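# Move glass graduated cylinder to the window-side shelved bench

## Task

Pick up the graduated cylinder on the shelved bench by the door and set it standing upright on the work top of the shelved bench by the window. The task fails if the cylinder tips over, touches the floor, or breaks (glass breaks if dropped more than a few centimetres or knocked hard). At the end the hand must be open and away from it, the cylinder must stand on its own without the robot supporting it, and the robot itself must not have fallen or be left tilted.

## Robot and tools

ROBOT. A wheeled base with a vertical column, a tilting head and two six-joint arms (left and right), each ending in a two-finger gripper. Folded, as at the start, it is 0.73 m long, 0.62 m wide, 1.88 m tall, with its front 0.40 m ahead of the column. The base can drive straight and turn in place, never sideways.

FRAMES. Base frame: origin on the floor under the column between the drive wheels; x forward, y left, z up. Reported left_hand and right_hand positions are in this frame, at the point where the fingers meet (tips 8 mm farther). The hand's z axis runs along the fingers, its y axis across the opening. The odometry frame is the base frame as it was when the scene began.

execute_actions. Argument actions: a list holding one action or nothing (empty just reports state and images). An action may contain:
- base: exactly one key. translate_m is a relative drive distance in metres from where the base last measured itself, -3 to 3, forward positive. rotate_rad is a relative turn in radians, -3.2 to 3.2, positive counter-clockwise seen from above. A move that would take too long at its top speed is refused, so keep single moves moderate.
- joints: absolute targets keyed by name, any subset. head_tilt_rad -0.61 to 1.308 (positive looks down). For each arm (left_ / right_ prefix): joint1_rad -2.879 to 2.879, joint2_rad 0 to 3.141, joint3_rad 0 to 3.019, joint4_rad -1.692 to 1.57, joint5_rad -1.57 to 1.57 (positive swings the hand to the robot's right), joint6_rad -2.094 to 2.094 (positive rolls clockwise viewed from behind), gripper_m 0 to 0.093 (fingertip gap in metres). Done tolerances: head 0.03, joints 1-6 0.045, 0.14, 0.09, 0.055, 0.03, 0.035, gripper 0.003.
- speeds: optional caps for this action only, translate_m 0.05 to 0.8 m/s, rotate_rad 0.1 to 1 rad/s (defaults are the maxima). They do not slow the arms.
Argument cameras: list of cam_head_left, cam_head_right, cam_left_wrist, cam_right_wrist, nav_camera, or all; omitted/null means all, [] means none. An unknown key, name or out-of-range number rejects the whole call with no motion. Joints left out may keep pushing toward older targets.

wait(seconds 0 to 10) lets the scene run with no new command and returns the same report. zoom_image(camera, region [x0, y0, x1, y1] in pixels, origin top-left, at most 504 by 504) enlarges part of that camera's latest full image. finished_scene(scene) closes the current scene irrevocably; pass its number; it reports success. Call it only once the cylinder stands alone and the hand is clear.

ARM GEOMETRY (approximate). With left joint1 at -1.57 (right at 1.57) and joints 5, 6 at 0, the arm lies in a forward vertical plane 0.23 m beside the column. Let a = j2 - 0.35, b = 1.05 + j2 - j3, c = b - j4 (c = 1.57 means fingers point down). Hand reach ahead = 0.12 + 0.39 sin a + 0.38 cos b + 0.25 cos c; height = 1.46 + 0.39 cos a - 0.38 sin b - 0.25 sin c. Example: j2, j3, j4 = 0.93, 0.78, 0.14 gives about 0.60 m ahead, 1.21 m up. Real hands usually sit up to 5 cm lower and nearer the column (more under load); trust reported hand positions. Empty reach is about 1 m from the shoulder, lowest about 0.47 m up, so the floor is out of reach. Light loads (under 0.3 kg) are fine from 0.65 to 1.6 m up out to 0.6 m ahead with fingers down.

GRIPPER. Fingers are 7 cm long; outer width is opening +1 cm at the tips, +5 cm at the base; the housing is 10 x 7 cm and the wrist camera sticks out 11 cm on one side. To grasp, command an opening smaller than the object; off_target is then expected. If the reading stays 0.002 m or more above the target, something is held.

RESULT LINES. base_status and joint_status give how each commanded motion ended: done, off_target (resting away from the target, maybe still pushing), contact_stop (base only: a wheel stalled), time_out, not_followed. "joint command not followed" plus a cause line means a self-collision check withheld that arm's targets; back each joint moved by that action off by 0.05 rad or more, or move the other arm away, or drive away from a blocking object. on_its_own lists uncommanded behaviour; "held at" is a held target, not a position. base_odometry counts wheel turns only; if turned_by_wheels and turned_by_imu disagree noticeably (over about 4% and at least 0.05 rad), the base hit something or slipped. base_tilt is in degrees (forward, right positive, about 1 degree bias). motor_effort lists the wheel motors in percent, peak in brackets; wheel_motors_off is 1 while they are shut off. Joint torques and motor temperatures are listed per arm in joint order.

CAUTIONS. Handle the glass gently: approach contacts in 0.05 rad steps counted from your previous target, since tiny changes may not move a joint at all (under 0.03 rad, or 0.08 for joints 2 and 3). Release only once the cylinder rests upright on the surface. A blocked arm keeps pushing and can overheat; resend its reported positions as targets to relax it (a loaded arm sags slightly each time). MOTOR HOT appears from 85 C; at 100 C an OVER-TEMPERATURE FAULT drops that arm and keys show limit_stop_at_motor_heat. Never let the arms strike or press on each other, especially near the centre line. After a contact_stop, reverse 0.05 m before turning. Table tops 0.30 to 1.20 m high can pass over the base and hit the column; back off if tilt forward drops 0.5 degrees or more. Sustained hard base pushing cuts the wheel motors for 2 s.

CAMERAS. Head cameras (1.47-1.58 m up) look forward and down by head_tilt_rad. Each wrist camera sits 0.10 m behind the fingertips, looking along the fingers tilted 0.62 rad toward the hand's +x; the fingertips are at image centre, image right is hand -y. nav_camera is at the base front, 0.23 m up, looking ahead. Calibration is given in OpenCV form and may be slightly off.

Each tool is called after ">>>" as name(argument=value, ...) on one line, values as JSON.

## Session

>>> execute_actions(actions=[{"joints":{"head_tilt_rad":0.3}}], cameras=["cam_head_left","nav_camera"])

Scene clock: 0.87 s.
Joint torques (N m, as the arm reports them, + toward a larger angle): left_arm=[-1.66 -7.95 -1.64 -2.06 -0.13  0.07] | right_arm=[-0.25 -6.97 -0.8  -1.05 -0.11  0.02]
Motor temperatures (°C, as the motors report them): left_arm=[22 24 22 24 25 21] | right_arm=[24 24 24 24 25 23]
base_odometry: x=+0.000 y=+0.000 heading=+0.000 (m, m, rad; odometry frame)
turned_by_wheels: +0.000 (rad since the last result)
turned_by_imu: +0.000 (rad since the last result)
base_tilt: forward=+0.3 right=-0.9 (deg)
base_status: not commanded
joint_positions: head_tilt_rad=+0.319 left_joint1_rad=-1.574 left_joint2_rad=+0.892 left_joint3_rad=+0.419 left_joint4_rad=-0.987 left_joint5_rad=+0.046 left_joint6_rad=+0.080 left_gripper_m=+0.094 right_joint1_rad=+1.561 right_joint2_rad=+0.913 right_joint3_rad=+0.386 right_joint4_rad=-0.937 right_joint5_rad=+0.052 right_joint6_rad=+0.096 right_gripper_m=+0.095
joint_status: all done
wheel_motors_off: 0
motor_effort: left_wheel=+2(3) right_wheel=+0(0) (%)
left_hand: x=+0.1450 y=+0.2161 z=+1.2582 quat_wxyz=(+0.450, -0.027, -0.892, +0.039) (m; base frame)
right_hand: x=+0.1306 y=-0.2362 z=+1.2543 quat_wxyz=(+0.452, -0.035, -0.890, +0.047) (m; base frame)
pictures: cam_head_left, nav_camera
camera_calibration (this result's frames):
cam_head_left: T_world_to_cam=[[0.0878346, -0.995686, -0.0299055, 0.0938045], [-0.362943, -0.00403036, -0.931802, 1.45911], [0.927662, 0.0926985, -0.361732, 0.433519], [0, 0, 0, 1]] pos_world=[0.119175, 0.059094, 1.51922]
Images, in order (width x height): cam_head_left 504x504, nav_camera 504x504.

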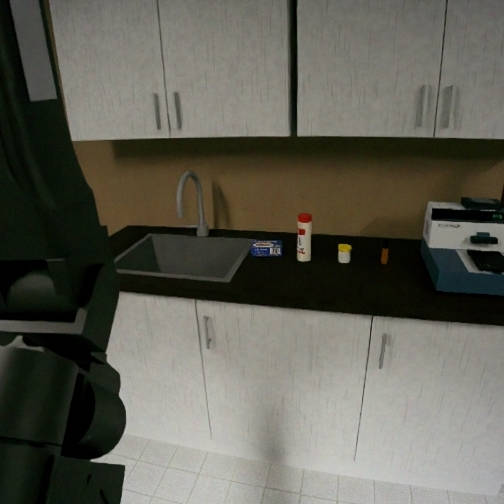

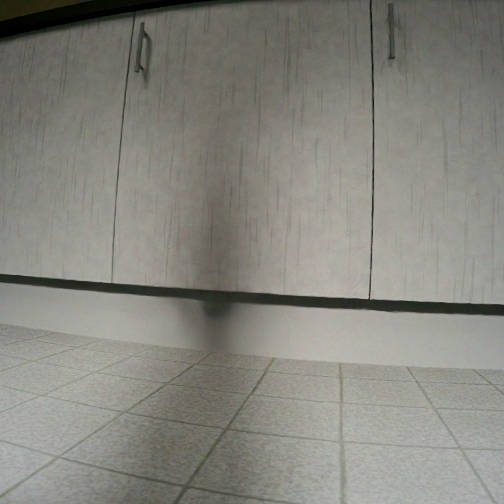

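>>> execute_actions(actions=[{"base":{"rotate_rad":1.2}}], cameras=["cam_head_right"])

>>> execute_actions(actions=[{"base":{"rotate_rad":1.2}}], cameras=["cam_head_right"])

>>> execute_actions(actions=[{"base":{"rotate_rad":1.2}}], cameras=["cam_head_right"])

>>> execute_actions(actions=[{"base":{"rotate_rad":1.2}}], cameras=["cam_head_right"])

Scene clock: 4.00 s.
Joint torques (N m, as the arm reports them, + toward a larger angle): left_arm=[-2.08 -8.79 -1.29 -1.81 -0.1   0.12] | right_arm=[-0.26 -6.92 -0.8  -1.03 -0.12  0.02]
Motor temperatures (°C, as the motors report them): left_arm=[22 24 22 24 25 21] | right_arm=[24 24 24 24 25 23]
base_odometry: x=+0.000 y=+0.000 heading=+1.200 (m, m, rad; odometry frame)
turned_by_wheels: +1.200 (rad since the last result)
turned_by_imu: +1.196 (rad since the last result)
base_tilt: forward=+0.3 right=-0.9 (deg)
base_status: done
joint_positions: head_tilt_rad=+0.319 left_joint1_rad=-1.574 left_joint2_rad=+0.892 left_joint3_rad=+0.419 left_joint4_rad=-0.987 left_joint5_rad=+0.046 left_joint6_rad=+0.080 left_gripper_m=+0.094 right_joint1_rad=+1.561 right_joint2_rad=+0.913 right_joint3_rad=+0.386 right_joint4_rad=-0.937 right_joint5_rad=+0.052 right_joint6_rad=+0.096 right_gripper_m=+0.095
joint_status: not commanded
wheel_motors_off: 0
motor_effort: left_wheel=-2(56) right_wheel=+2(28) (%)
left_hand: x=+0.1450 y=+0.2161 z=+1.2582 quat_wxyz=(+0.450, -0.027, -0.892, +0.039) (m; base frame)
right_hand: x=+0.1306 y=-0.2362 z=+1.2543 quat_wxyz=(+0.452, -0.035, -0.890, +0.047) (m; base frame)
pictures: cam_head_right
camera_calibration (this result's frames):
cam_head_right: T_world_to_cam=[[0.0661737, -0.997671, -0.0165714, -0.0316281], [-0.367282, -0.00891267, -0.930067, 1.45423], [0.927753, 0.0676324, -0.367017, 0.435225], [0, 0, 0, 1]] pos_world=[0.132426, -0.0480286, 1.51175]
Images, in order (width x height): cam_head_right 504x504.

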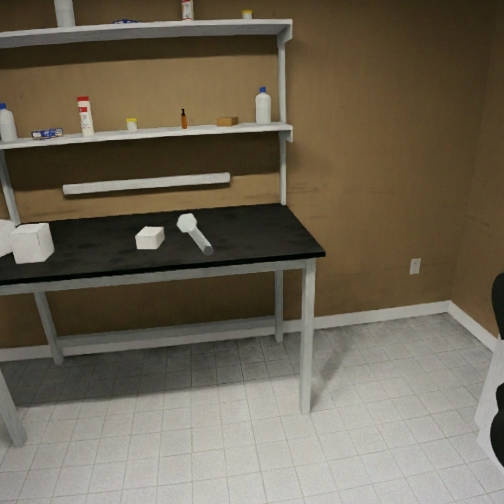

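Scene clock: 6.57 s.
Joint torques (N m, as the arm reports them, + toward a larger angle): left_arm=[-1.22 -7.92 -1.52 -1.87 -0.12  0.15] | right_arm=[-0.25 -6.89 -0.86 -1.06 -0.11  0.02]
Motor temperatures (°C, as the motors report them): left_arm=[22 24 22 24 25 21] | right_arm=[24 24 24 24 25 23]
base_odometry: x=+0.000 y=+0.000 heading=+2.399 (m, m, rad; odometry frame)
turned_by_wheels: +1.199 (rad since the last result)
turned_by_imu: +1.201 (rad since the last result)
base_tilt: forward=+0.3 right=-0.8 (deg)
base_status: done
joint_positions: head_tilt_rad=+0.319 left_joint1_rad=-1.574 left_joint2_rad=+0.892 left_joint3_rad=+0.419 left_joint4_rad=-0.987 left_joint5_rad=+0.046 left_joint6_rad=+0.080 left_gripper_m=+0.094 right_joint1_rad=+1.561 right_joint2_rad=+0.913 right_joint3_rad=+0.386 right_joint4_rad=-0.937 right_joint5_rad=+0.052 right_joint6_rad=+0.096 right_gripper_m=+0.095
joint_status: not commanded
wheel_motors_off: 0
motor_effort: left_wheel=-2(30) right_wheel=+2(22) (%)
left_hand: x=+0.1450 y=+0.2161 z=+1.2582 quat_wxyz=(+0.450, -0.027, -0.892, +0.039) (m; base frame)
right_hand: x=+0.1306 y=-0.2362 z=+1.2543 quat_wxyz=(+0.452, -0.035, -0.890, +0.047) (m; base frame)
pictures: cam_head_right
camera_calibration (this result's frames):
cam_head_right: T_world_to_cam=[[0.0661739, -0.997671, -0.0165705, -0.0316295], [-0.36727, -0.00891267, -0.930072, 1.45424], [0.927757, 0.0676324, -0.367004, 0.435206], [0, 0, 0, 1]] pos_world=[0.132427, -0.0480286, 1.51175]
Images, in order (width x height): cam_head_right 504x504.

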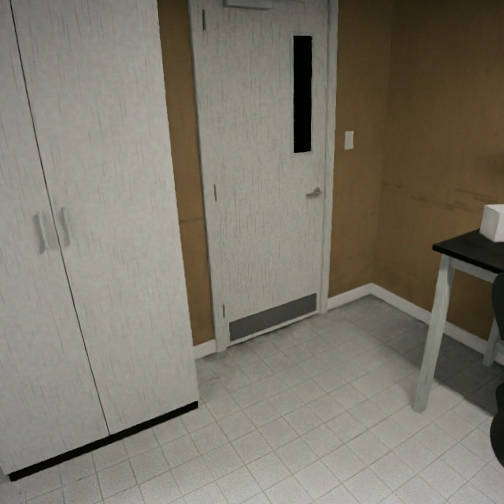

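Scene clock: 9.13 s.
Joint torques (N m, as the arm reports them, + toward a larger angle): left_arm=[-1.78 -7.61 -1.56 -1.71 -0.12  0.1 ] | right_arm=[-0.27 -6.69 -0.75 -1.04 -0.11  0.02]
Motor temperatures (°C, as the motors report them): left_arm=[22 24 22 24 25 21] | right_arm=[24 24 24 24 25 23]
base_odometry: x=+0.000 y=+0.000 heading=-2.685 (m, m, rad; odometry frame)
turned_by_wheels: +1.199 (rad since the last result)
turned_by_imu: +1.201 (rad since the last result)
base_tilt: forward=+0.3 right=-0.9 (deg)
base_status: done
joint_positions: head_tilt_rad=+0.319 left_joint1_rad=-1.574 left_joint2_rad=+0.892 left_joint3_rad=+0.419 left_joint4_rad=-0.987 left_joint5_rad=+0.046 left_joint6_rad=+0.080 left_gripper_m=+0.094 right_joint1_rad=+1.561 right_joint2_rad=+0.913 right_joint3_rad=+0.386 right_joint4_rad=-0.937 right_joint5_rad=+0.052 right_joint6_rad=+0.096 right_gripper_m=+0.095
joint_status: not commanded
wheel_motors_off: 0
motor_effort: left_wheel=-3(32) right_wheel=+2(24) (%)
left_hand: x=+0.1450 y=+0.2161 z=+1.2582 quat_wxyz=(+0.450, -0.027, -0.892, +0.039) (m; base frame)
right_hand: x=+0.1306 y=-0.2362 z=+1.2543 quat_wxyz=(+0.452, -0.035, -0.890, +0.047) (m; base frame)
pictures: cam_head_right
camera_calibration (this result's frames):
cam_head_right: T_world_to_cam=[[0.0661741, -0.997671, -0.0165698, -0.0316306], [-0.367259, -0.00891267, -0.930076, 1.45425], [0.927762, 0.0676324, -0.366994, 0.43519], [0, 0, 0, 1]] pos_world=[0.132427, -0.0480286, 1.51175]
Images, in order (width x height): cam_head_right 504x504.

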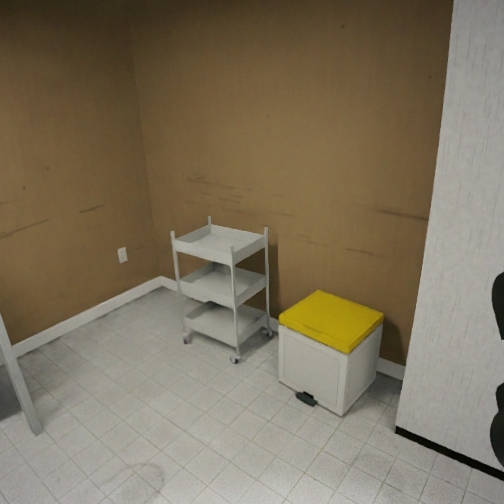

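Scene clock: 11.70 s.
Joint torques (N m, as the arm reports them, + toward a larger angle): left_arm=[-2.54 -7.76 -1.57 -1.89 -0.14  0.08] | right_arm=[-0.23 -6.86 -0.84 -1.04 -0.11  0.02]
Motor temperatures (°C, as the motors report them): left_arm=[22 24 22 24 25 21] | right_arm=[24 24 24 24 25 23]
base_odometry: x=+0.000 y=+0.000 heading=-1.486 (m, m, rad; odometry frame)
turned_by_wheels: +1.199 (rad since the last result)
turned_by_imu: +1.201 (rad since the last result)
base_tilt: forward=+0.3 right=-0.9 (deg)
base_status: done
joint_positions: head_tilt_rad=+0.319 left_joint1_rad=-1.574 left_joint2_rad=+0.892 left_joint3_rad=+0.419 left_joint4_rad=-0.987 left_joint5_rad=+0.046 left_joint6_rad=+0.080 left_gripper_m=+0.094 right_joint1_rad=+1.561 right_joint2_rad=+0.913 right_joint3_rad=+0.386 right_joint4_rad=-0.937 right_joint5_rad=+0.052 right_joint6_rad=+0.096 right_gripper_m=+0.095
joint_status: not commanded
wheel_motors_off: 0
motor_effort: left_wheel=-2(31) right_wheel=+2(24) (%)
left_hand: x=+0.1450 y=+0.2161 z=+1.2582 quat_wxyz=(+0.450, -0.027, -0.892, +0.039) (m; base frame)
right_hand: x=+0.1306 y=-0.2362 z=+1.2543 quat_wxyz=(+0.452, -0.035, -0.890, +0.047) (m; base frame)
pictures: cam_head_right
camera_calibration (this result's frames):
cam_head_right: T_world_to_cam=[[0.0661743, -0.997671, -0.0165692, -0.0316316], [-0.367251, -0.00891267, -0.930079, 1.45425], [0.927765, 0.0676324, -0.366985, 0.435176], [0, 0, 0, 1]] pos_world=[0.132427, -0.0480286, 1.51175]
Images, in order (width x height): cam_head_right 504x504.

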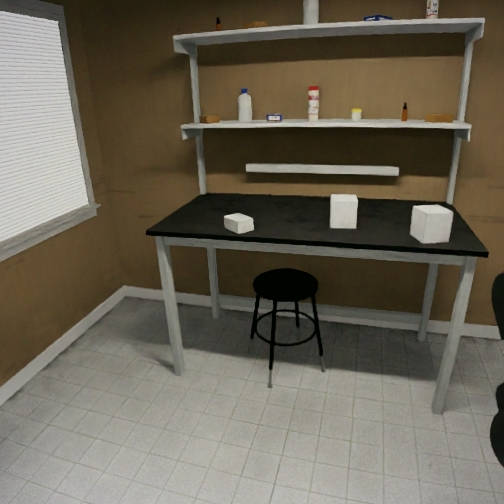

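>>> execute_actions(actions=[{"base":{"rotate_rad":2.4}}], cameras=[])

>>> execute_actions(actions=[{"base":{"translate_m":1.2},"joints":{"head_tilt_rad":0.6}}], cameras=["cam_head_left","cam_head_right"])

Scene clock: 16.67 s.
Joint torques (N m, as the arm reports them, + toward a larger angle): left_arm=[-1.62 -7.99 -1.53 -1.78 -0.17  0.13] | right_arm=[-0.26 -6.77 -0.87 -1.03 -0.11  0.02]
Motor temperatures (°C, as the motors report them): left_arm=[22 24 22 24 25 21] | right_arm=[24 24 24 24 25 23]
base_odometry: x=+0.000 y=+0.000 heading=+0.914 (m, m, rad; odometry frame)
turned_by_wheels: +2.399 (rad since the last result)
turned_by_imu: +2.403 (rad since the last result)
base_tilt: forward=+0.3 right=-0.9 (deg)
base_status: done
joint_positions: head_tilt_rad=+0.319 left_joint1_rad=-1.574 left_joint2_rad=+0.892 left_joint3_rad=+0.419 left_joint4_rad=-0.987 left_joint5_rad=+0.046 left_joint6_rad=+0.080 left_gripper_m=+0.094 right_joint1_rad=+1.561 right_joint2_rad=+0.913 right_joint3_rad=+0.386 right_joint4_rad=-0.937 right_joint5_rad=+0.052 right_joint6_rad=+0.096 right_gripper_m=+0.095
joint_status: not commanded
wheel_motors_off: 0
motor_effort: left_wheel=-2(32) right_wheel=+2(26) (%)
left_hand: x=+0.1450 y=+0.2161 z=+1.2582 quat_wxyz=(+0.450, -0.027, -0.892, +0.039) (m; base frame)
right_hand: x=+0.1306 y=-0.2362 z=+1.2543 quat_wxyz=(+0.452, -0.035, -0.890, +0.047) (m; base frame)
pictures: none
No camera images: the call's "cameras" was empty. Leave "cameras" out to get every camera's image.

Scene clock: 20.17 s.
Joint torques (N m, as the arm reports them, + toward a larger angle): left_arm=[-2.04 -8.05 -1.65 -1.97 -0.07  0.14] | right_arm=[-0.25 -7.02 -0.96 -1.05 -0.12  0.02]
Motor temperatures (°C, as the motors report them): left_arm=[22 24 22 24 25 21] | right_arm=[24 24 24 24 25 23]
base_odometry: x=+0.733 y=+0.950 heading=+0.914 (m, m, rad; odometry frame)
turned_by_wheels: +0.001 (rad since the last result)
turned_by_imu: +0.005 (rad since the last result)
base_tilt: forward=+0.3 right=-0.9 (deg)
base_status: done
joint_positions: head_tilt_rad=+0.604 left_joint1_rad=-1.574 left_joint2_rad=+0.892 left_joint3_rad=+0.418 left_joint4_rad=-0.987 left_joint5_rad=+0.046 left_joint6_rad=+0.080 left_gripper_m=+0.094 right_joint1_rad=+1.561 right_joint2_rad=+0.913 right_joint3_rad=+0.387 right_joint4_rad=-0.937 right_joint5_rad=+0.052 right_joint6_rad=+0.096 right_gripper_m=+0.095
joint_status: all done
wheel_motors_off: 0
motor_effort: left_wheel=+2(66) right_wheel=-1(51) (%)
left_hand: x=+0.1448 y=+0.2161 z=+1.2583 quat_wxyz=(+0.450, -0.027, -0.892, +0.039) (m; base frame)
right_hand: x=+0.1314 y=-0.2362 z=+1.2540 quat_wxyz=(+0.451, -0.035, -0.891, +0.047) (m; base frame)
pictures: cam_head_left, cam_head_right
camera_calibration (this result's frames):
cam_head_left: T_world_to_cam=[[0.075906, -0.995686, -0.0533623, 0.130524], [-0.60995, -0.00403036, -0.79243, 1.25682], [0.788796, 0.0926985, -0.607624, 0.819136], [0, 0, 0, 1]] pos_world=[0.11056, 0.059094, 1.50064]
cam_head_right: T_world_to_cam=[[0.0588549, -0.997671, -0.0344916, -0.00366514], [-0.613739, -0.00891267, -0.789459, 1.25002], [0.787312, 0.0676324, -0.612834, 0.820806], [0, 0, 0, 1]] pos_world=[0.121171, -0.0480286, 1.48973]
Images, in order (width x height): cam_head_left 504x504, cam_head_right 504x504.

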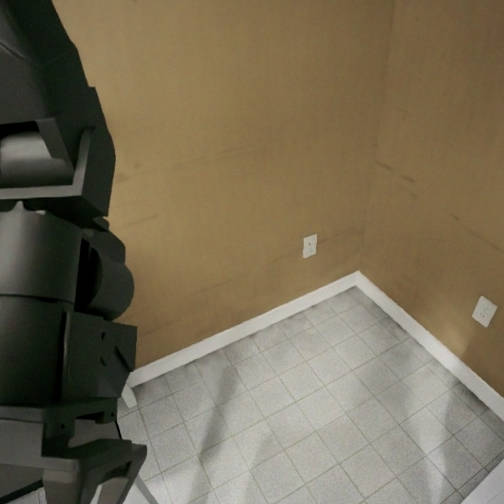

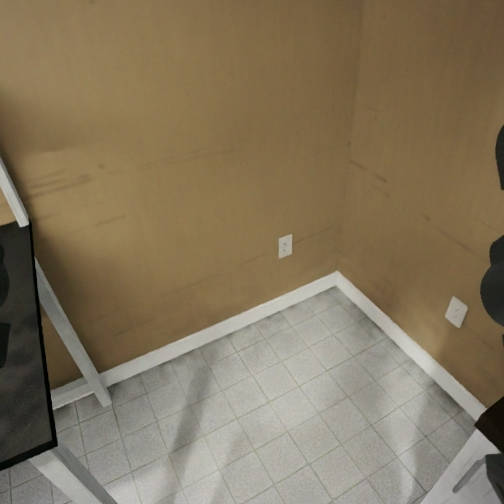

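>>> execute_actions(actions=[{"base":{"translate_m":0.75},"speeds":{"translate_m":0.3}}], cameras=[])

>>> execute_actions(actions=[{"base":{"rotate_rad":2.2}}], cameras=["cam_head_left","cam_head_right"])

Scene clock: 24.47 s.
Joint torques (N m, as the arm reports them, + toward a larger angle): left_arm=[-1.53 -8.13 -1.48 -1.8  -0.12  0.12] | right_arm=[-0.24 -6.8  -0.88 -1.06 -0.12  0.02]
Motor temperatures (°C, as the motors report them): left_arm=[22 24 22 24 25 21] | right_arm=[24 24 24 24 25 23]
base_odometry: x=+1.190 y=+1.545 heading=+0.914 (m, m, rad; odometry frame)
turned_by_wheels: +0.000 (rad since the last result)
turned_by_imu: +0.003 (rad since the last result)
base_tilt: forward=+0.3 right=-0.9 (deg)
base_status: done
joint_positions: head_tilt_rad=+0.604 left_joint1_rad=-1.574 left_joint2_rad=+0.892 left_joint3_rad=+0.417 left_joint4_rad=-0.987 left_joint5_rad=+0.046 left_joint6_rad=+0.080 left_gripper_m=+0.094 right_joint1_rad=+1.561 right_joint2_rad=+0.913 right_joint3_rad=+0.386 right_joint4_rad=-0.937 right_joint5_rad=+0.052 right_joint6_rad=+0.096 right_gripper_m=+0.095
joint_status: not commanded
wheel_motors_off: 0
motor_effort: left_wheel=-1(43) right_wheel=+0(28) (%)
left_hand: x=+0.1440 y=+0.2161 z=+1.2586 quat_wxyz=(+0.451, -0.027, -0.891, +0.039) (m; base frame)
right_hand: x=+0.1307 y=-0.2362 z=+1.2543 quat_wxyz=(+0.451, -0.035, -0.890, +0.047) (m; base frame)
pictures: none
No camera images: the call's "cameras" was empty. Leave "cameras" out to get every camera's image.

Scene clock: 27.97 s.
Joint torques (N m, as the arm reports them, + toward a larger angle): left_arm=[-2.16 -8.51 -1.57 -1.88 -0.08  0.14] | right_arm=[-0.28 -6.89 -0.83 -1.04 -0.11  0.02]
Motor temperatures (°C, as the motors report them): left_arm=[22 24 22 24 25 21] | right_arm=[24 24 24 24 25 23]
base_odometry: x=+1.190 y=+1.545 heading=+3.114 (m, m, rad; odometry frame)
turned_by_wheels: +2.200 (rad since the last result)
turned_by_imu: +2.196 (rad since the last result)
base_tilt: forward=+0.3 right=-0.9 (deg)
base_status: done
joint_positions: head_tilt_rad=+0.604 left_joint1_rad=-1.574 left_joint2_rad=+0.892 left_joint3_rad=+0.417 left_joint4_rad=-0.987 left_joint5_rad=+0.046 left_joint6_rad=+0.080 left_gripper_m=+0.094 right_joint1_rad=+1.561 right_joint2_rad=+0.913 right_joint3_rad=+0.386 right_joint4_rad=-0.937 right_joint5_rad=+0.052 right_joint6_rad=+0.096 right_gripper_m=+0.095
joint_status: not commanded
wheel_motors_off: 0
motor_effort: left_wheel=-2(55) right_wheel=+2(39) (%)
left_hand: x=+0.1440 y=+0.2161 z=+1.2586 quat_wxyz=(+0.451, -0.027, -0.891, +0.039) (m; base frame)
right_hand: x=+0.1307 y=-0.2362 z=+1.2543 quat_wxyz=(+0.451, -0.035, -0.890, +0.047) (m; base frame)
pictures: cam_head_left, cam_head_right
camera_calibration (this result's frames):
cam_head_left: T_world_to_cam=[[0.0758973, -0.995686, -0.0533748, 0.130544], [-0.61008, -0.00403036, -0.79233, 1.25668], [0.788696, 0.0926985, -0.607754, 0.819341], [0, 0, 0, 1]] pos_world=[0.110554, 0.059094, 1.50063]
cam_head_right: T_world_to_cam=[[0.0588493, -0.997671, -0.0345013, -0.00364993], [-0.613869, -0.00891267, -0.789358, 1.24987], [0.787211, 0.0676324, -0.612964, 0.821011], [0, 0, 0, 1]] pos_world=[0.121163, -0.0480286, 1.48972]
Images, in order (width x height): cam_head_left 504x504, cam_head_right 504x504.

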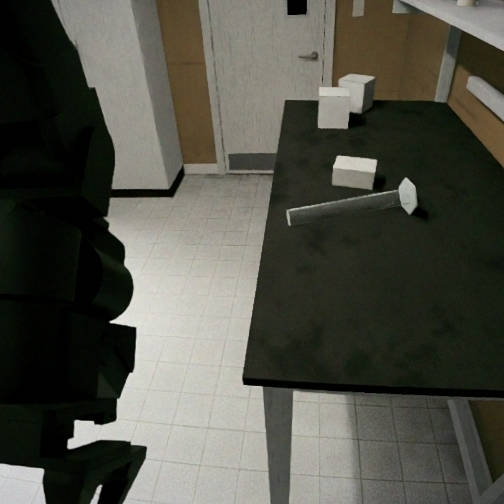

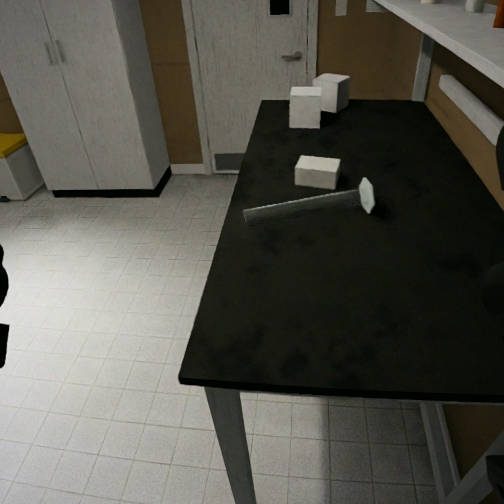

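>>> execute_actions(actions=[{"base":{"translate_m":0.33},"joints":{"right_joint2_rad":1.65,"right_joint3_rad":1.86,"right_joint4_rad":-0.73,"right_joint5_rad":0,"right_joint6_rad":-1.57}}], cameras=["cam_head_right","cam_right_wrist"])

Scene clock: 30.97 s.
Joint torques (N m, as the arm reports them, + toward a larger angle): left_arm=[-0.92 -8.32 -1.22 -1.73 -0.13  0.14] | right_arm=[ -0.53 -22.27   7.61   0.47  -0.33  -0.07]
Motor temperatures (°C, as the motors report them): left_arm=[22 24 22 24 25 21] | right_arm=[24 24 24 24 25 23]
base_odometry: x=+0.861 y=+1.554 heading=+3.114 (m, m, rad; odometry frame)
turned_by_wheels: +0.000 (rad since the last result)
turned_by_imu: +0.058 (rad since the last result)
base_tilt: forward=+0.3 right=-0.9 (deg)
base_status: done
joint_positions: head_tilt_rad=+0.612 left_joint1_rad=-1.574 left_joint2_rad=+0.889 left_joint3_rad=+0.414 left_joint4_rad=-0.992 left_joint5_rad=+0.046 left_joint6_rad=+0.080 left_gripper_m=+0.094 right_joint1_rad=+1.561 right_joint2_rad=+1.637 right_joint3_rad=+1.852 right_joint4_rad=-0.728 right_joint5_rad=+0.003 right_joint6_rad=-1.563 right_gripper_m=+0.095
joint_status: all done
wheel_motors_off: 0
motor_effort: left_wheel=+0(100) right_wheel=+0(89) (%)
left_hand: x=+0.1425 y=+0.2161 z=+1.2601 quat_wxyz=(+0.453, -0.026, -0.890, +0.039) (m; base frame)
right_hand: x=+0.7534 y=-0.2326 z=+1.0344 quat_wxyz=(+0.000, +0.703, -0.711, +0.008) (m; base frame)
pictures: cam_head_right, cam_right_wrist
camera_calibration (this result's frames):
cam_head_right: T_world_to_cam=[[0.0585809, -0.997671, -0.0349549, -0.00293785], [-0.61995, -0.00891267, -0.784591, 1.24283], [0.782452, 0.0676324, -0.619028, 0.830587], [0, 0, 0, 1]] pos_world=[0.120773, -0.0480286, 1.48917]
cam_right_wrist: T_world_to_cam=[[0.99992, 0.00559159, 0.0113524, -0.765348], [-0.00211482, -0.810633, 0.585551, -0.78741], [0.0124768, -0.585528, -0.810556, 0.81715], [0, 0, 0, 1]] pos_world=[0.753426, -0.155556, 1.1321]
Images, in order (width x height): cam_head_right 504x504, cam_right_wrist 616x616.

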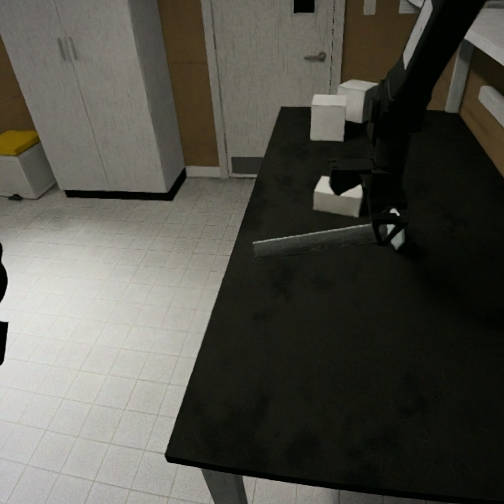

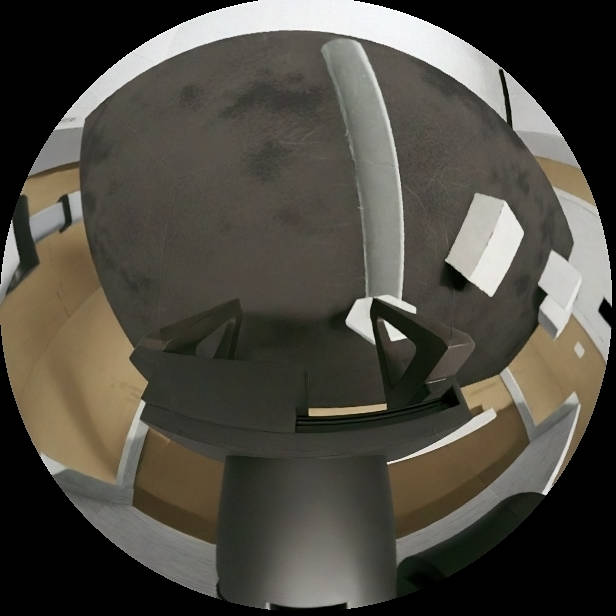

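>>> execute_actions(actions=[{"base":{"rotate_rad":0.1},"speeds":{"rotate_rad":0.2},"joints":{"right_joint2_rad":1.75,"right_joint3_rad":2.25,"right_joint4_rad":-0.8}}], cameras=["cam_right_wrist"])

Scene clock: 32.90 s.
Joint torques (N m, as the arm reports them, + toward a larger angle): left_arm=[-1.25 -7.38 -1.53 -1.56 -0.07  0.14] | right_arm=[ -0.5  -25.85  10.82   0.55  -0.33  -0.05]
Motor temperatures (°C, as the motors report them): left_arm=[22 24 22 24 25 21] | right_arm=[24 25 25 24 25 23]
base_odometry: x=+0.861 y=+1.554 heading=-3.071 (m, m, rad; odometry frame)
turned_by_wheels: +0.099 (rad since the last result)
turned_by_imu: +0.097 (rad since the last result)
base_tilt: forward=+0.3 right=-0.9 (deg)
base_status: done
joint_positions: head_tilt_rad=+0.612 left_joint1_rad=-1.574 left_joint2_rad=+0.889 left_joint3_rad=+0.414 left_joint4_rad=-0.992 left_joint5_rad=+0.046 left_joint6_rad=+0.080 left_gripper_m=+0.094 right_joint1_rad=+1.565 right_joint2_rad=+1.741 right_joint3_rad=+2.226 right_joint4_rad=-0.791 right_joint5_rad=+0.003 right_joint6_rad=-1.563 right_gripper_m=+0.095
joint_status: all done
wheel_motors_off: 0
motor_effort: left_wheel=-2(54) right_wheel=+2(36) (%)
left_hand: x=+0.1425 y=+0.2161 z=+1.2601 quat_wxyz=(+0.453, -0.026, -0.890, +0.039) (m; base frame)
right_hand: x=+0.8787 y=-0.2300 z=+1.0795 quat_wxyz=(-0.074, +0.699, -0.707, +0.079) (m; base frame)
pictures: cam_right_wrist
camera_calibration (this result's frames):
cam_right_wrist: T_world_to_cam=[[0.976351, 0.00851274, 0.216022, -1.09072], [-0.119238, -0.812293, 0.570931, -0.693202], [0.180333, -0.583187, -0.792068, 0.686763], [0, 0, 0, 1]] pos_world=[0.858423, -0.153287, 1.17535]
Images, in order (width x height): cam_right_wrist 616x616.

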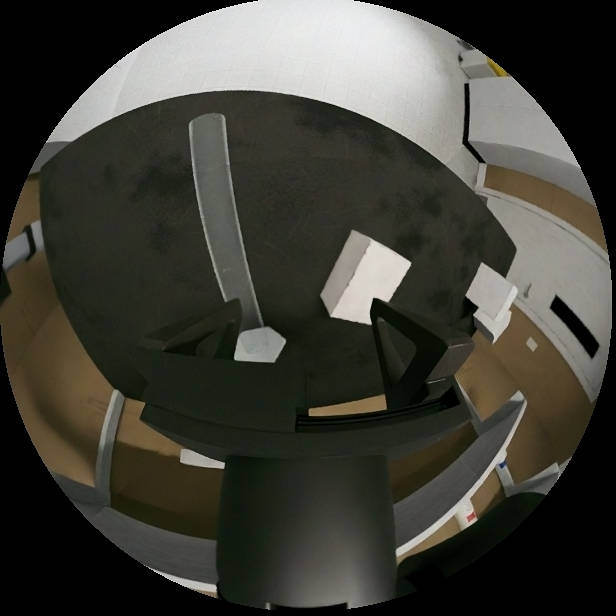

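>>> execute_actions(actions=[{"joints":{"right_joint2_rad":1.79,"right_joint3_rad":2.07,"right_joint4_rad":-0.64}}], cameras=["cam_right_wrist"])

Scene clock: 34.77 s.
Joint torques (N m, as the arm reports them, + toward a larger angle): left_arm=[-1.87 -7.51 -1.22 -1.48 -0.13  0.09] | right_arm=[ -0.66 -25.27   8.16   1.25  -0.33  -0.06]
Motor temperatures (°C, as the motors report them): left_arm=[22 24 22 24 25 21] | right_arm=[24 25 25 24 25 23]
base_odometry: x=+0.861 y=+1.554 heading=-3.071 (m, m, rad; odometry frame)
turned_by_wheels: +0.000 (rad since the last result)
turned_by_imu: +0.000 (rad since the last result)
base_tilt: forward=+0.3 right=-0.9 (deg)
base_status: not commanded
joint_positions: head_tilt_rad=+0.612 left_joint1_rad=-1.574 left_joint2_rad=+0.889 left_joint3_rad=+0.414 left_joint4_rad=-0.992 left_joint5_rad=+0.046 left_joint6_rad=+0.080 left_gripper_m=+0.094 right_joint1_rad=+1.565 right_joint2_rad=+1.795 right_joint3_rad=+2.062 right_joint4_rad=-0.654 right_joint5_rad=+0.003 right_joint6_rad=-1.563 right_gripper_m=+0.095
joint_status: all done
wheel_motors_off: 0
motor_effort: left_wheel=-2(2) right_wheel=+2(1) (%)
left_hand: x=+0.1425 y=+0.2161 z=+1.2601 quat_wxyz=(+0.453, -0.026, -0.890, +0.039) (m; base frame)
right_hand: x=+0.8107 y=-0.2302 z=+0.9907 quat_wxyz=(-0.046, +0.702, -0.709, +0.051) (m; base frame)
pictures: cam_right_wrist
camera_calibration (this result's frames):
cam_right_wrist: T_world_to_cam=[[0.99056, 0.00847309, 0.136819, -0.938207], [-0.0729608, -0.812382, 0.578543, -0.695869], [0.116051, -0.583064, -0.804095, 0.692584], [0, 0, 0, 1]] pos_world=[0.798204, -0.153541, 1.08786]
Images, in order (width x height): cam_right_wrist 616x616.

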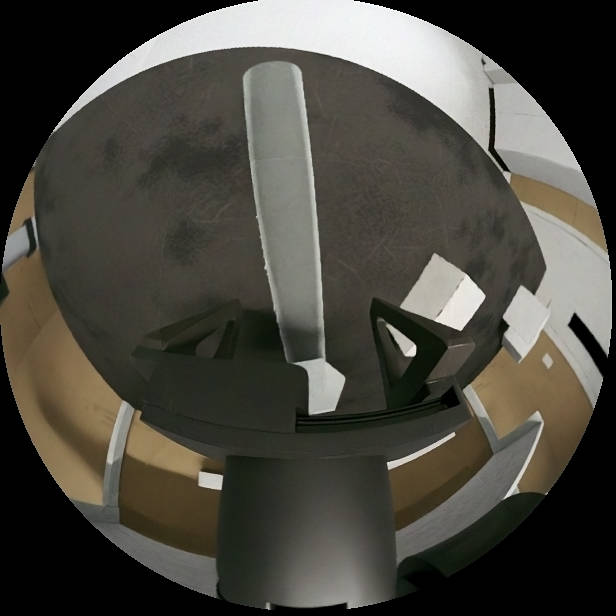

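Aligned. Lower.

>>> execute_actions(actions=[{"joints":{"right_joint2_rad":1.9,"right_joint3_rad":2.18,"right_joint4_rad":-0.63}}], cameras=["cam_right_wrist"])

Scene clock: 35.83 s.
Joint torques (N m, as the arm reports them, + toward a larger angle): left_arm=[-1.27 -7.34 -1.48 -1.8  -0.13  0.08] | right_arm=[ -0.78 -24.04   9.79   1.14  -0.33  -0.05]
Motor temperatures (°C, as the motors report them): left_arm=[22 24 22 24 25 21] | right_arm=[24 25 25 24 25 23]
base_odometry: x=+0.861 y=+1.554 heading=-3.071 (m, m, rad; odometry frame)
turned_by_wheels: +0.000 (rad since the last result)
turned_by_imu: +0.000 (rad since the last result)
base_tilt: forward=+0.3 right=-0.9 (deg)
base_status: not commanded
joint_positions: head_tilt_rad=+0.612 left_joint1_rad=-1.574 left_joint2_rad=+0.889 left_joint3_rad=+0.414 left_joint4_rad=-0.992 left_joint5_rad=+0.046 left_joint6_rad=+0.080 left_gripper_m=+0.094 right_joint1_rad=+1.565 right_joint2_rad=+1.889 right_joint3_rad=+2.152 right_joint4_rad=-0.640 right_joint5_rad=+0.003 right_joint6_rad=-1.563 right_gripper_m=+0.095
joint_status: all done
wheel_motors_off: 0
motor_effort: left_wheel=-2(3) right_wheel=+2(3) (%)
left_hand: x=+0.1425 y=+0.2161 z=+1.2601 quat_wxyz=(+0.453, -0.026, -0.890, +0.039) (m; base frame)
right_hand: x=+0.8144 y=-0.2304 z=+0.9536 quat_wxyz=(-0.049, +0.702, -0.709, +0.054) (m; base frame)
pictures: cam_right_wrist
camera_calibration (this result's frames):
cam_right_wrist: T_world_to_cam=[[0.989265, 0.00852036, 0.145881, -0.944372], [-0.0782186, -0.812371, 0.577872, -0.669385], [0.123433, -0.583079, -0.802984, 0.655167], [0, 0, 0, 1]] pos_world=[0.801007, -0.153728, 1.05067]
Images, in order (width x height): cam_right_wrist 616x616.

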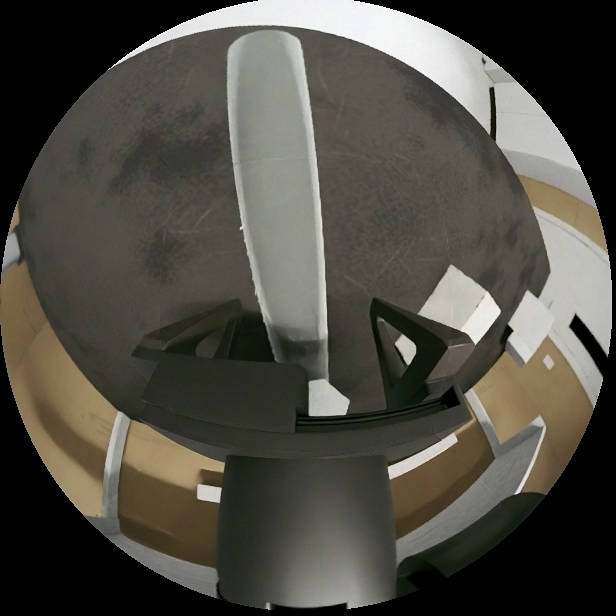

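>>> execute_actions(actions=[{"joints":{"right_joint2_rad":1.99,"right_joint3_rad":2.26,"right_joint4_rad":-0.62}}], cameras=["cam_right_wrist"])

>>> execute_actions(actions=[{"joints":{"right_gripper_m":0.0}}], cameras=["cam_right_wrist"])

Scene clock: 37.17 s.
Joint torques (N m, as the arm reports them, + toward a larger angle): left_arm=[-1.75 -7.82 -1.3  -1.45 -0.12  0.12] | right_arm=[ -0.79 -22.36   9.37   1.15  -0.31  -0.04]
Motor temperatures (°C, as the motors report them): left_arm=[22 24 22 24 25 21] | right_arm=[24 25 25 24 25 23]
base_odometry: x=+0.861 y=+1.554 heading=-3.071 (m, m, rad; odometry frame)
turned_by_wheels: +0.000 (rad since the last result)
turned_by_imu: +0.000 (rad since the last result)
base_tilt: forward=+0.3 right=-0.8 (deg)
base_status: not commanded
joint_positions: head_tilt_rad=+0.612 left_joint1_rad=-1.574 left_joint2_rad=+0.889 left_joint3_rad=+0.414 left_joint4_rad=-0.992 left_joint5_rad=+0.046 left_joint6_rad=+0.080 left_gripper_m=+0.094 right_joint1_rad=+1.565 right_joint2_rad=+1.958 right_joint3_rad=+2.239 right_joint4_rad=-0.630 right_joint5_rad=+0.003 right_joint6_rad=-1.564 right_gripper_m=+0.095
joint_status: all done
wheel_motors_off: 0
motor_effort: left_wheel=-3(5) right_wheel=+3(3) (%)
left_hand: x=+0.1425 y=+0.2161 z=+1.2601 quat_wxyz=(+0.453, -0.026, -0.890, +0.039) (m; base frame)
right_hand: x=+0.8265 y=-0.2305 z=+0.9337 quat_wxyz=(-0.059, +0.701, -0.708, +0.064) (m; base frame)
pictures: cam_right_wrist
camera_calibration (this result's frames):
cam_right_wrist: T_world_to_cam=[[0.984483, 0.0090563, 0.175247, -0.976828], [-0.0948998, -0.812555, 0.575107, -0.640661], [0.147606, -0.582814, -0.799087, 0.614095], [0, 0, 0, 1]] pos_world=[0.810227, -0.153823, 1.03035]
Images, in order (width x height): cam_right_wrist 616x616.

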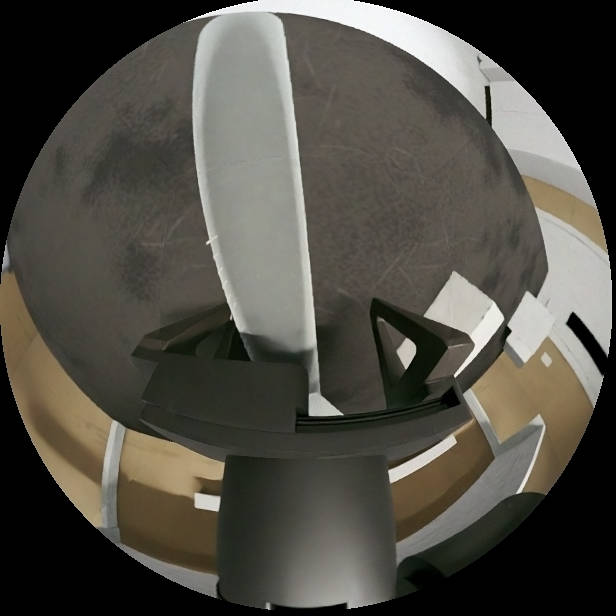

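Scene clock: 37.90 s.
Joint torques (N m, as the arm reports them, + toward a larger angle): left_arm=[-1.56 -8.38 -1.43 -1.97 -0.16  0.13] | right_arm=[ -0.75 -22.73   9.32   1.1   -0.31  -0.04]
Motor temperatures (°C, as the motors report them): left_arm=[22 24 22 24 25 21] | right_arm=[24 25 25 24 25 23]
base_odometry: x=+0.861 y=+1.554 heading=-3.071 (m, m, rad; odometry frame)
turned_by_wheels: +0.000 (rad since the last result)
turned_by_imu: +0.000 (rad since the last result)
base_tilt: forward=+0.3 right=-0.9 (deg)
base_status: not commanded
joint_positions: head_tilt_rad=+0.612 left_joint1_rad=-1.574 left_joint2_rad=+0.889 left_joint3_rad=+0.414 left_joint4_rad=-0.992 left_joint5_rad=+0.046 left_joint6_rad=+0.080 left_gripper_m=+0.094 right_joint1_rad=+1.565 right_joint2_rad=+1.963 right_joint3_rad=+2.239 right_joint4_rad=-0.628 right_joint5_rad=+0.003 right_joint6_rad=-1.565 right_gripper_m=+0.041
joint_status: right_gripper_m off_target (ended at +0.041, target +0.000)
wheel_motors_off: 0
motor_effort: left_wheel=-4(4) right_wheel=+3(3) (%)
left_hand: x=+0.1425 y=+0.2161 z=+1.2601 quat_wxyz=(+0.453, -0.026, -0.890, +0.039) (m; base frame)
right_hand: x=+0.8240 y=-0.2305 z=+0.9300 quat_wxyz=(-0.058, +0.701, -0.708, +0.063) (m; base frame)
pictures: cam_right_wrist
camera_calibration (this result's frames):
cam_right_wrist: T_world_to_cam=[[0.985204, 0.00979727, 0.171108, -0.970268], [-0.0918879, -0.812554, 0.575597, -0.64172], [0.144674, -0.582803, -0.799631, 0.614432], [0, 0, 0, 1]] pos_world=[0.808054, -0.153834, 1.02671]
Images, in order (width x height): cam_right_wrist 616x616.

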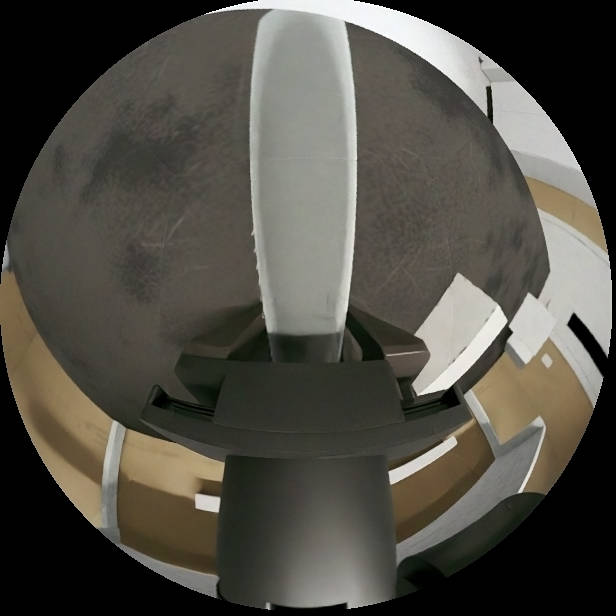

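>>> execute_actions(actions=[{"joints":{"right_joint2_rad":1.5,"right_joint3_rad":1.8,"right_joint4_rad":-0.78}}], cameras=[])

>>> execute_actions(actions=[{"base":{"translate_m":-0.3}}], cameras=["cam_head_right"])

Scene clock: 39.83 s.
Joint torques (N m, as the arm reports them, + toward a larger angle): left_arm=[-1.55 -8.37 -1.49 -1.65 -0.11  0.09] | right_arm=[ -0.65 -23.25   7.89   0.44  -0.3   -0.02]
Motor temperatures (°C, as the motors report them): left_arm=[22 24 22 24 25 21] | right_arm=[24 26 25 24 25 23]
base_odometry: x=+0.861 y=+1.554 heading=-3.071 (m, m, rad; odometry frame)
turned_by_wheels: +0.000 (rad since the last result)
turned_by_imu: +0.000 (rad since the last result)
base_tilt: forward=+0.3 right=-0.9 (deg)
base_status: not commanded
joint_positions: head_tilt_rad=+0.612 left_joint1_rad=-1.574 left_joint2_rad=+0.889 left_joint3_rad=+0.414 left_joint4_rad=-0.992 left_joint5_rad=+0.046 left_joint6_rad=+0.080 left_gripper_m=+0.094 right_joint1_rad=+1.565 right_joint2_rad=+1.499 right_joint3_rad=+1.795 right_joint4_rad=-0.776 right_joint5_rad=+0.002 right_joint6_rad=-1.567 right_gripper_m=+0.041
joint_status: all done
wheel_motors_off: 0
motor_effort: left_wheel=-4(3) right_wheel=+2(3) (%)
left_hand: x=+0.1425 y=+0.2161 z=+1.2601 quat_wxyz=(+0.453, -0.026, -0.890, +0.039) (m; base frame)
right_hand: x=+0.7652 y=-0.2294 z=+1.1060 quat_wxyz=(-0.013, +0.705, -0.709, +0.018) (m; base frame)
pictures: none
No camera images: the call's "cameras" was empty. Leave "cameras" out to get every camera's image.

Scene clock: 41.90 s.
Joint torques (N m, as the arm reports them, + toward a larger angle): left_arm=[-1.74 -7.96 -1.14 -1.62 -0.15  0.13] | right_arm=[ -0.59 -23.35   8.1    0.43  -0.26  -0.03]
Motor temperatures (°C, as the motors report them): left_arm=[22 24 22 24 25 21] | right_arm=[24 26 25 24 25 23]
base_odometry: x=+1.160 y=+1.575 heading=-3.069 (m, m, rad; odometry frame)
turned_by_wheels: +0.001 (rad since the last result)
turned_by_imu: +0.001 (rad since the last result)
base_tilt: forward=+0.3 right=-0.9 (deg)
base_status: done
joint_positions: head_tilt_rad=+0.612 left_joint1_rad=-1.574 left_joint2_rad=+0.889 left_joint3_rad=+0.412 left_joint4_rad=-0.992 left_joint5_rad=+0.046 left_joint6_rad=+0.080 left_gripper_m=+0.094 right_joint1_rad=+1.565 right_joint2_rad=+1.500 right_joint3_rad=+1.792 right_joint4_rad=-0.776 right_joint5_rad=+0.001 right_joint6_rad=-1.567 right_gripper_m=+0.041
joint_status: not commanded
wheel_motors_off: 0
motor_effort: left_wheel=+3(88) right_wheel=-1(45) (%)
left_hand: x=+0.1415 y=+0.2161 z=+1.2604 quat_wxyz=(+0.454, -0.026, -0.890, +0.039) (m; base frame)
right_hand: x=+0.7631 y=-0.2295 z=+1.1043 quat_wxyz=(-0.011, +0.705, -0.709, +0.016) (m; base frame)
pictures: cam_head_right
camera_calibration (this result's frames):
cam_head_right: T_world_to_cam=[[0.0585809, -0.997671, -0.0349549, -0.00293785], [-0.61995, -0.00891267, -0.784591, 1.24283], [0.782452, 0.0676324, -0.619028, 0.830587], [0, 0, 0, 1]] pos_world=[0.120773, -0.0480286, 1.48917]
Images, in order (width x height): cam_head_right 504x504.

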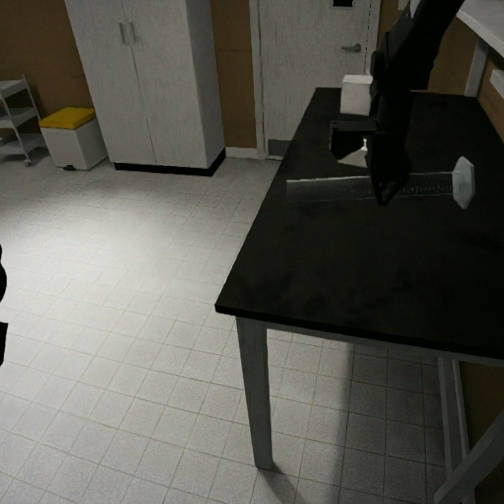

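>>> execute_actions(actions=[{"base":{"rotate_rad":0.8},"joints":{"right_joint2_rad":1.15,"right_joint3_rad":0.85,"right_joint4_rad":1.35}}], cameras=[])

>>> execute_actions(actions=[{"joints":{"right_joint6_rad":0}}], cameras=["cam_head_right","cam_head_left"])

Scene clock: 44.40 s.
Joint torques (N m, as the arm reports them, + toward a larger angle): left_arm=[-1.65 -8.37 -1.33 -1.55 -0.15  0.17] | right_arm=[ -0.19 -18.18   5.07   3.21  -0.17   0.07]
Motor temperatures (°C, as the motors report them): left_arm=[22 24 22 24 25 21] | right_arm=[24 26 25 24 25 23]
base_odometry: x=+1.160 y=+1.575 heading=-2.270 (m, m, rad; odometry frame)
turned_by_wheels: +0.799 (rad since the last result)
turned_by_imu: +0.795 (rad since the last result)
base_tilt: forward=+0.3 right=-0.9 (deg)
base_status: done
joint_positions: head_tilt_rad=+0.612 left_joint1_rad=-1.574 left_joint2_rad=+0.889 left_joint3_rad=+0.412 left_joint4_rad=-0.992 left_joint5_rad=+0.046 left_joint6_rad=+0.080 left_gripper_m=+0.094 right_joint1_rad=+1.561 right_joint2_rad=+1.178 right_joint3_rad=+0.837 right_joint4_rad=+1.318 right_joint5_rad=+0.001 right_joint6_rad=-1.567 right_gripper_m=+0.041
joint_status: all done
wheel_motors_off: 0
motor_effort: left_wheel=-1(54) right_wheel=+2(42) (%)
left_hand: x=+0.1415 y=+0.2161 z=+1.2604 quat_wxyz=(+0.454, -0.026, -0.890, +0.039) (m; base frame)
right_hand: x=+0.7232 y=-0.2300 z=+1.3225 quat_wxyz=(-0.480, +0.517, -0.518, +0.485) (m; base frame)
pictures: none
No camera images: the call's "cameras" was empty. Leave "cameras" out to get every camera's image.

Scene clock: 46.13 s.
Joint torques (N m, as the arm reports them, + toward a larger angle): left_arm=[-1.98 -8.03 -1.41 -1.86 -0.12  0.16] | right_arm=[ -0.21 -18.32   5.09   3.19  -0.16   0.06]
Motor temperatures (°C, as the motors report them): left_arm=[22 24 22 24 25 21] | right_arm=[24 26 25 24 25 23]
base_odometry: x=+1.160 y=+1.575 heading=-2.270 (m, m, rad; odometry frame)
turned_by_wheels: +0.000 (rad since the last result)
turned_by_imu: +0.000 (rad since the last result)
base_tilt: forward=+0.3 right=-0.9 (deg)
base_status: not commanded
joint_positions: head_tilt_rad=+0.612 left_joint1_rad=-1.574 left_joint2_rad=+0.889 left_joint3_rad=+0.412 left_joint4_rad=-0.992 left_joint5_rad=+0.046 left_joint6_rad=+0.080 left_gripper_m=+0.094 right_joint1_rad=+1.561 right_joint2_rad=+1.178 right_joint3_rad=+0.837 right_joint4_rad=+1.318 right_joint5_rad=+0.001 right_joint6_rad=-0.005 right_gripper_m=+0.041
joint_status: all done
wheel_motors_off: 0
motor_effort: left_wheel=-3(3) right_wheel=+2(2) (%)
left_hand: x=+0.1415 y=+0.2161 z=+1.2604 quat_wxyz=(+0.454, -0.026, -0.890, +0.039) (m; base frame)
right_hand: x=+0.7232 y=-0.2300 z=+1.3225 quat_wxyz=(-0.682, +0.003, -0.731, +0.007) (m; base frame)
pictures: cam_head_left, cam_head_right
camera_calibration (this result's frames):
cam_head_left: T_world_to_cam=[[0.0754826, -0.995686, -0.0539596, 0.131465], [-0.616184, -0.00403036, -0.787592, 1.24969], [0.783977, 0.0926985, -0.61383, 0.828934], [0, 0, 0, 1]] pos_world=[0.110248, 0.059094, 1.50016]
cam_head_right: T_world_to_cam=[[0.0585809, -0.997671, -0.0349549, -0.00293785], [-0.61995, -0.00891267, -0.784591, 1.24283], [0.782452, 0.0676324, -0.619028, 0.830588], [0, 0, 0, 1]] pos_world=[0.120773, -0.0480286, 1.48917]
Images, in order (width x height): cam_head_left 504x504, cam_head_right 504x504.

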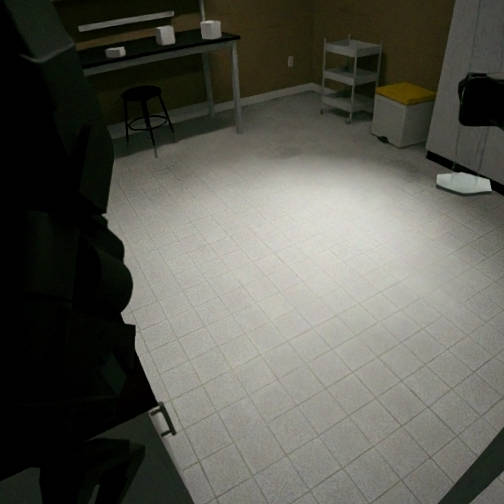

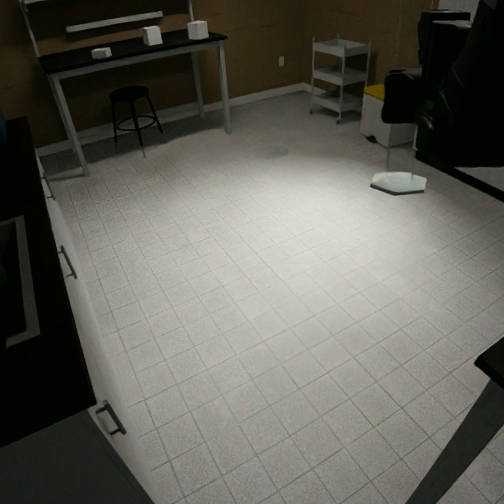

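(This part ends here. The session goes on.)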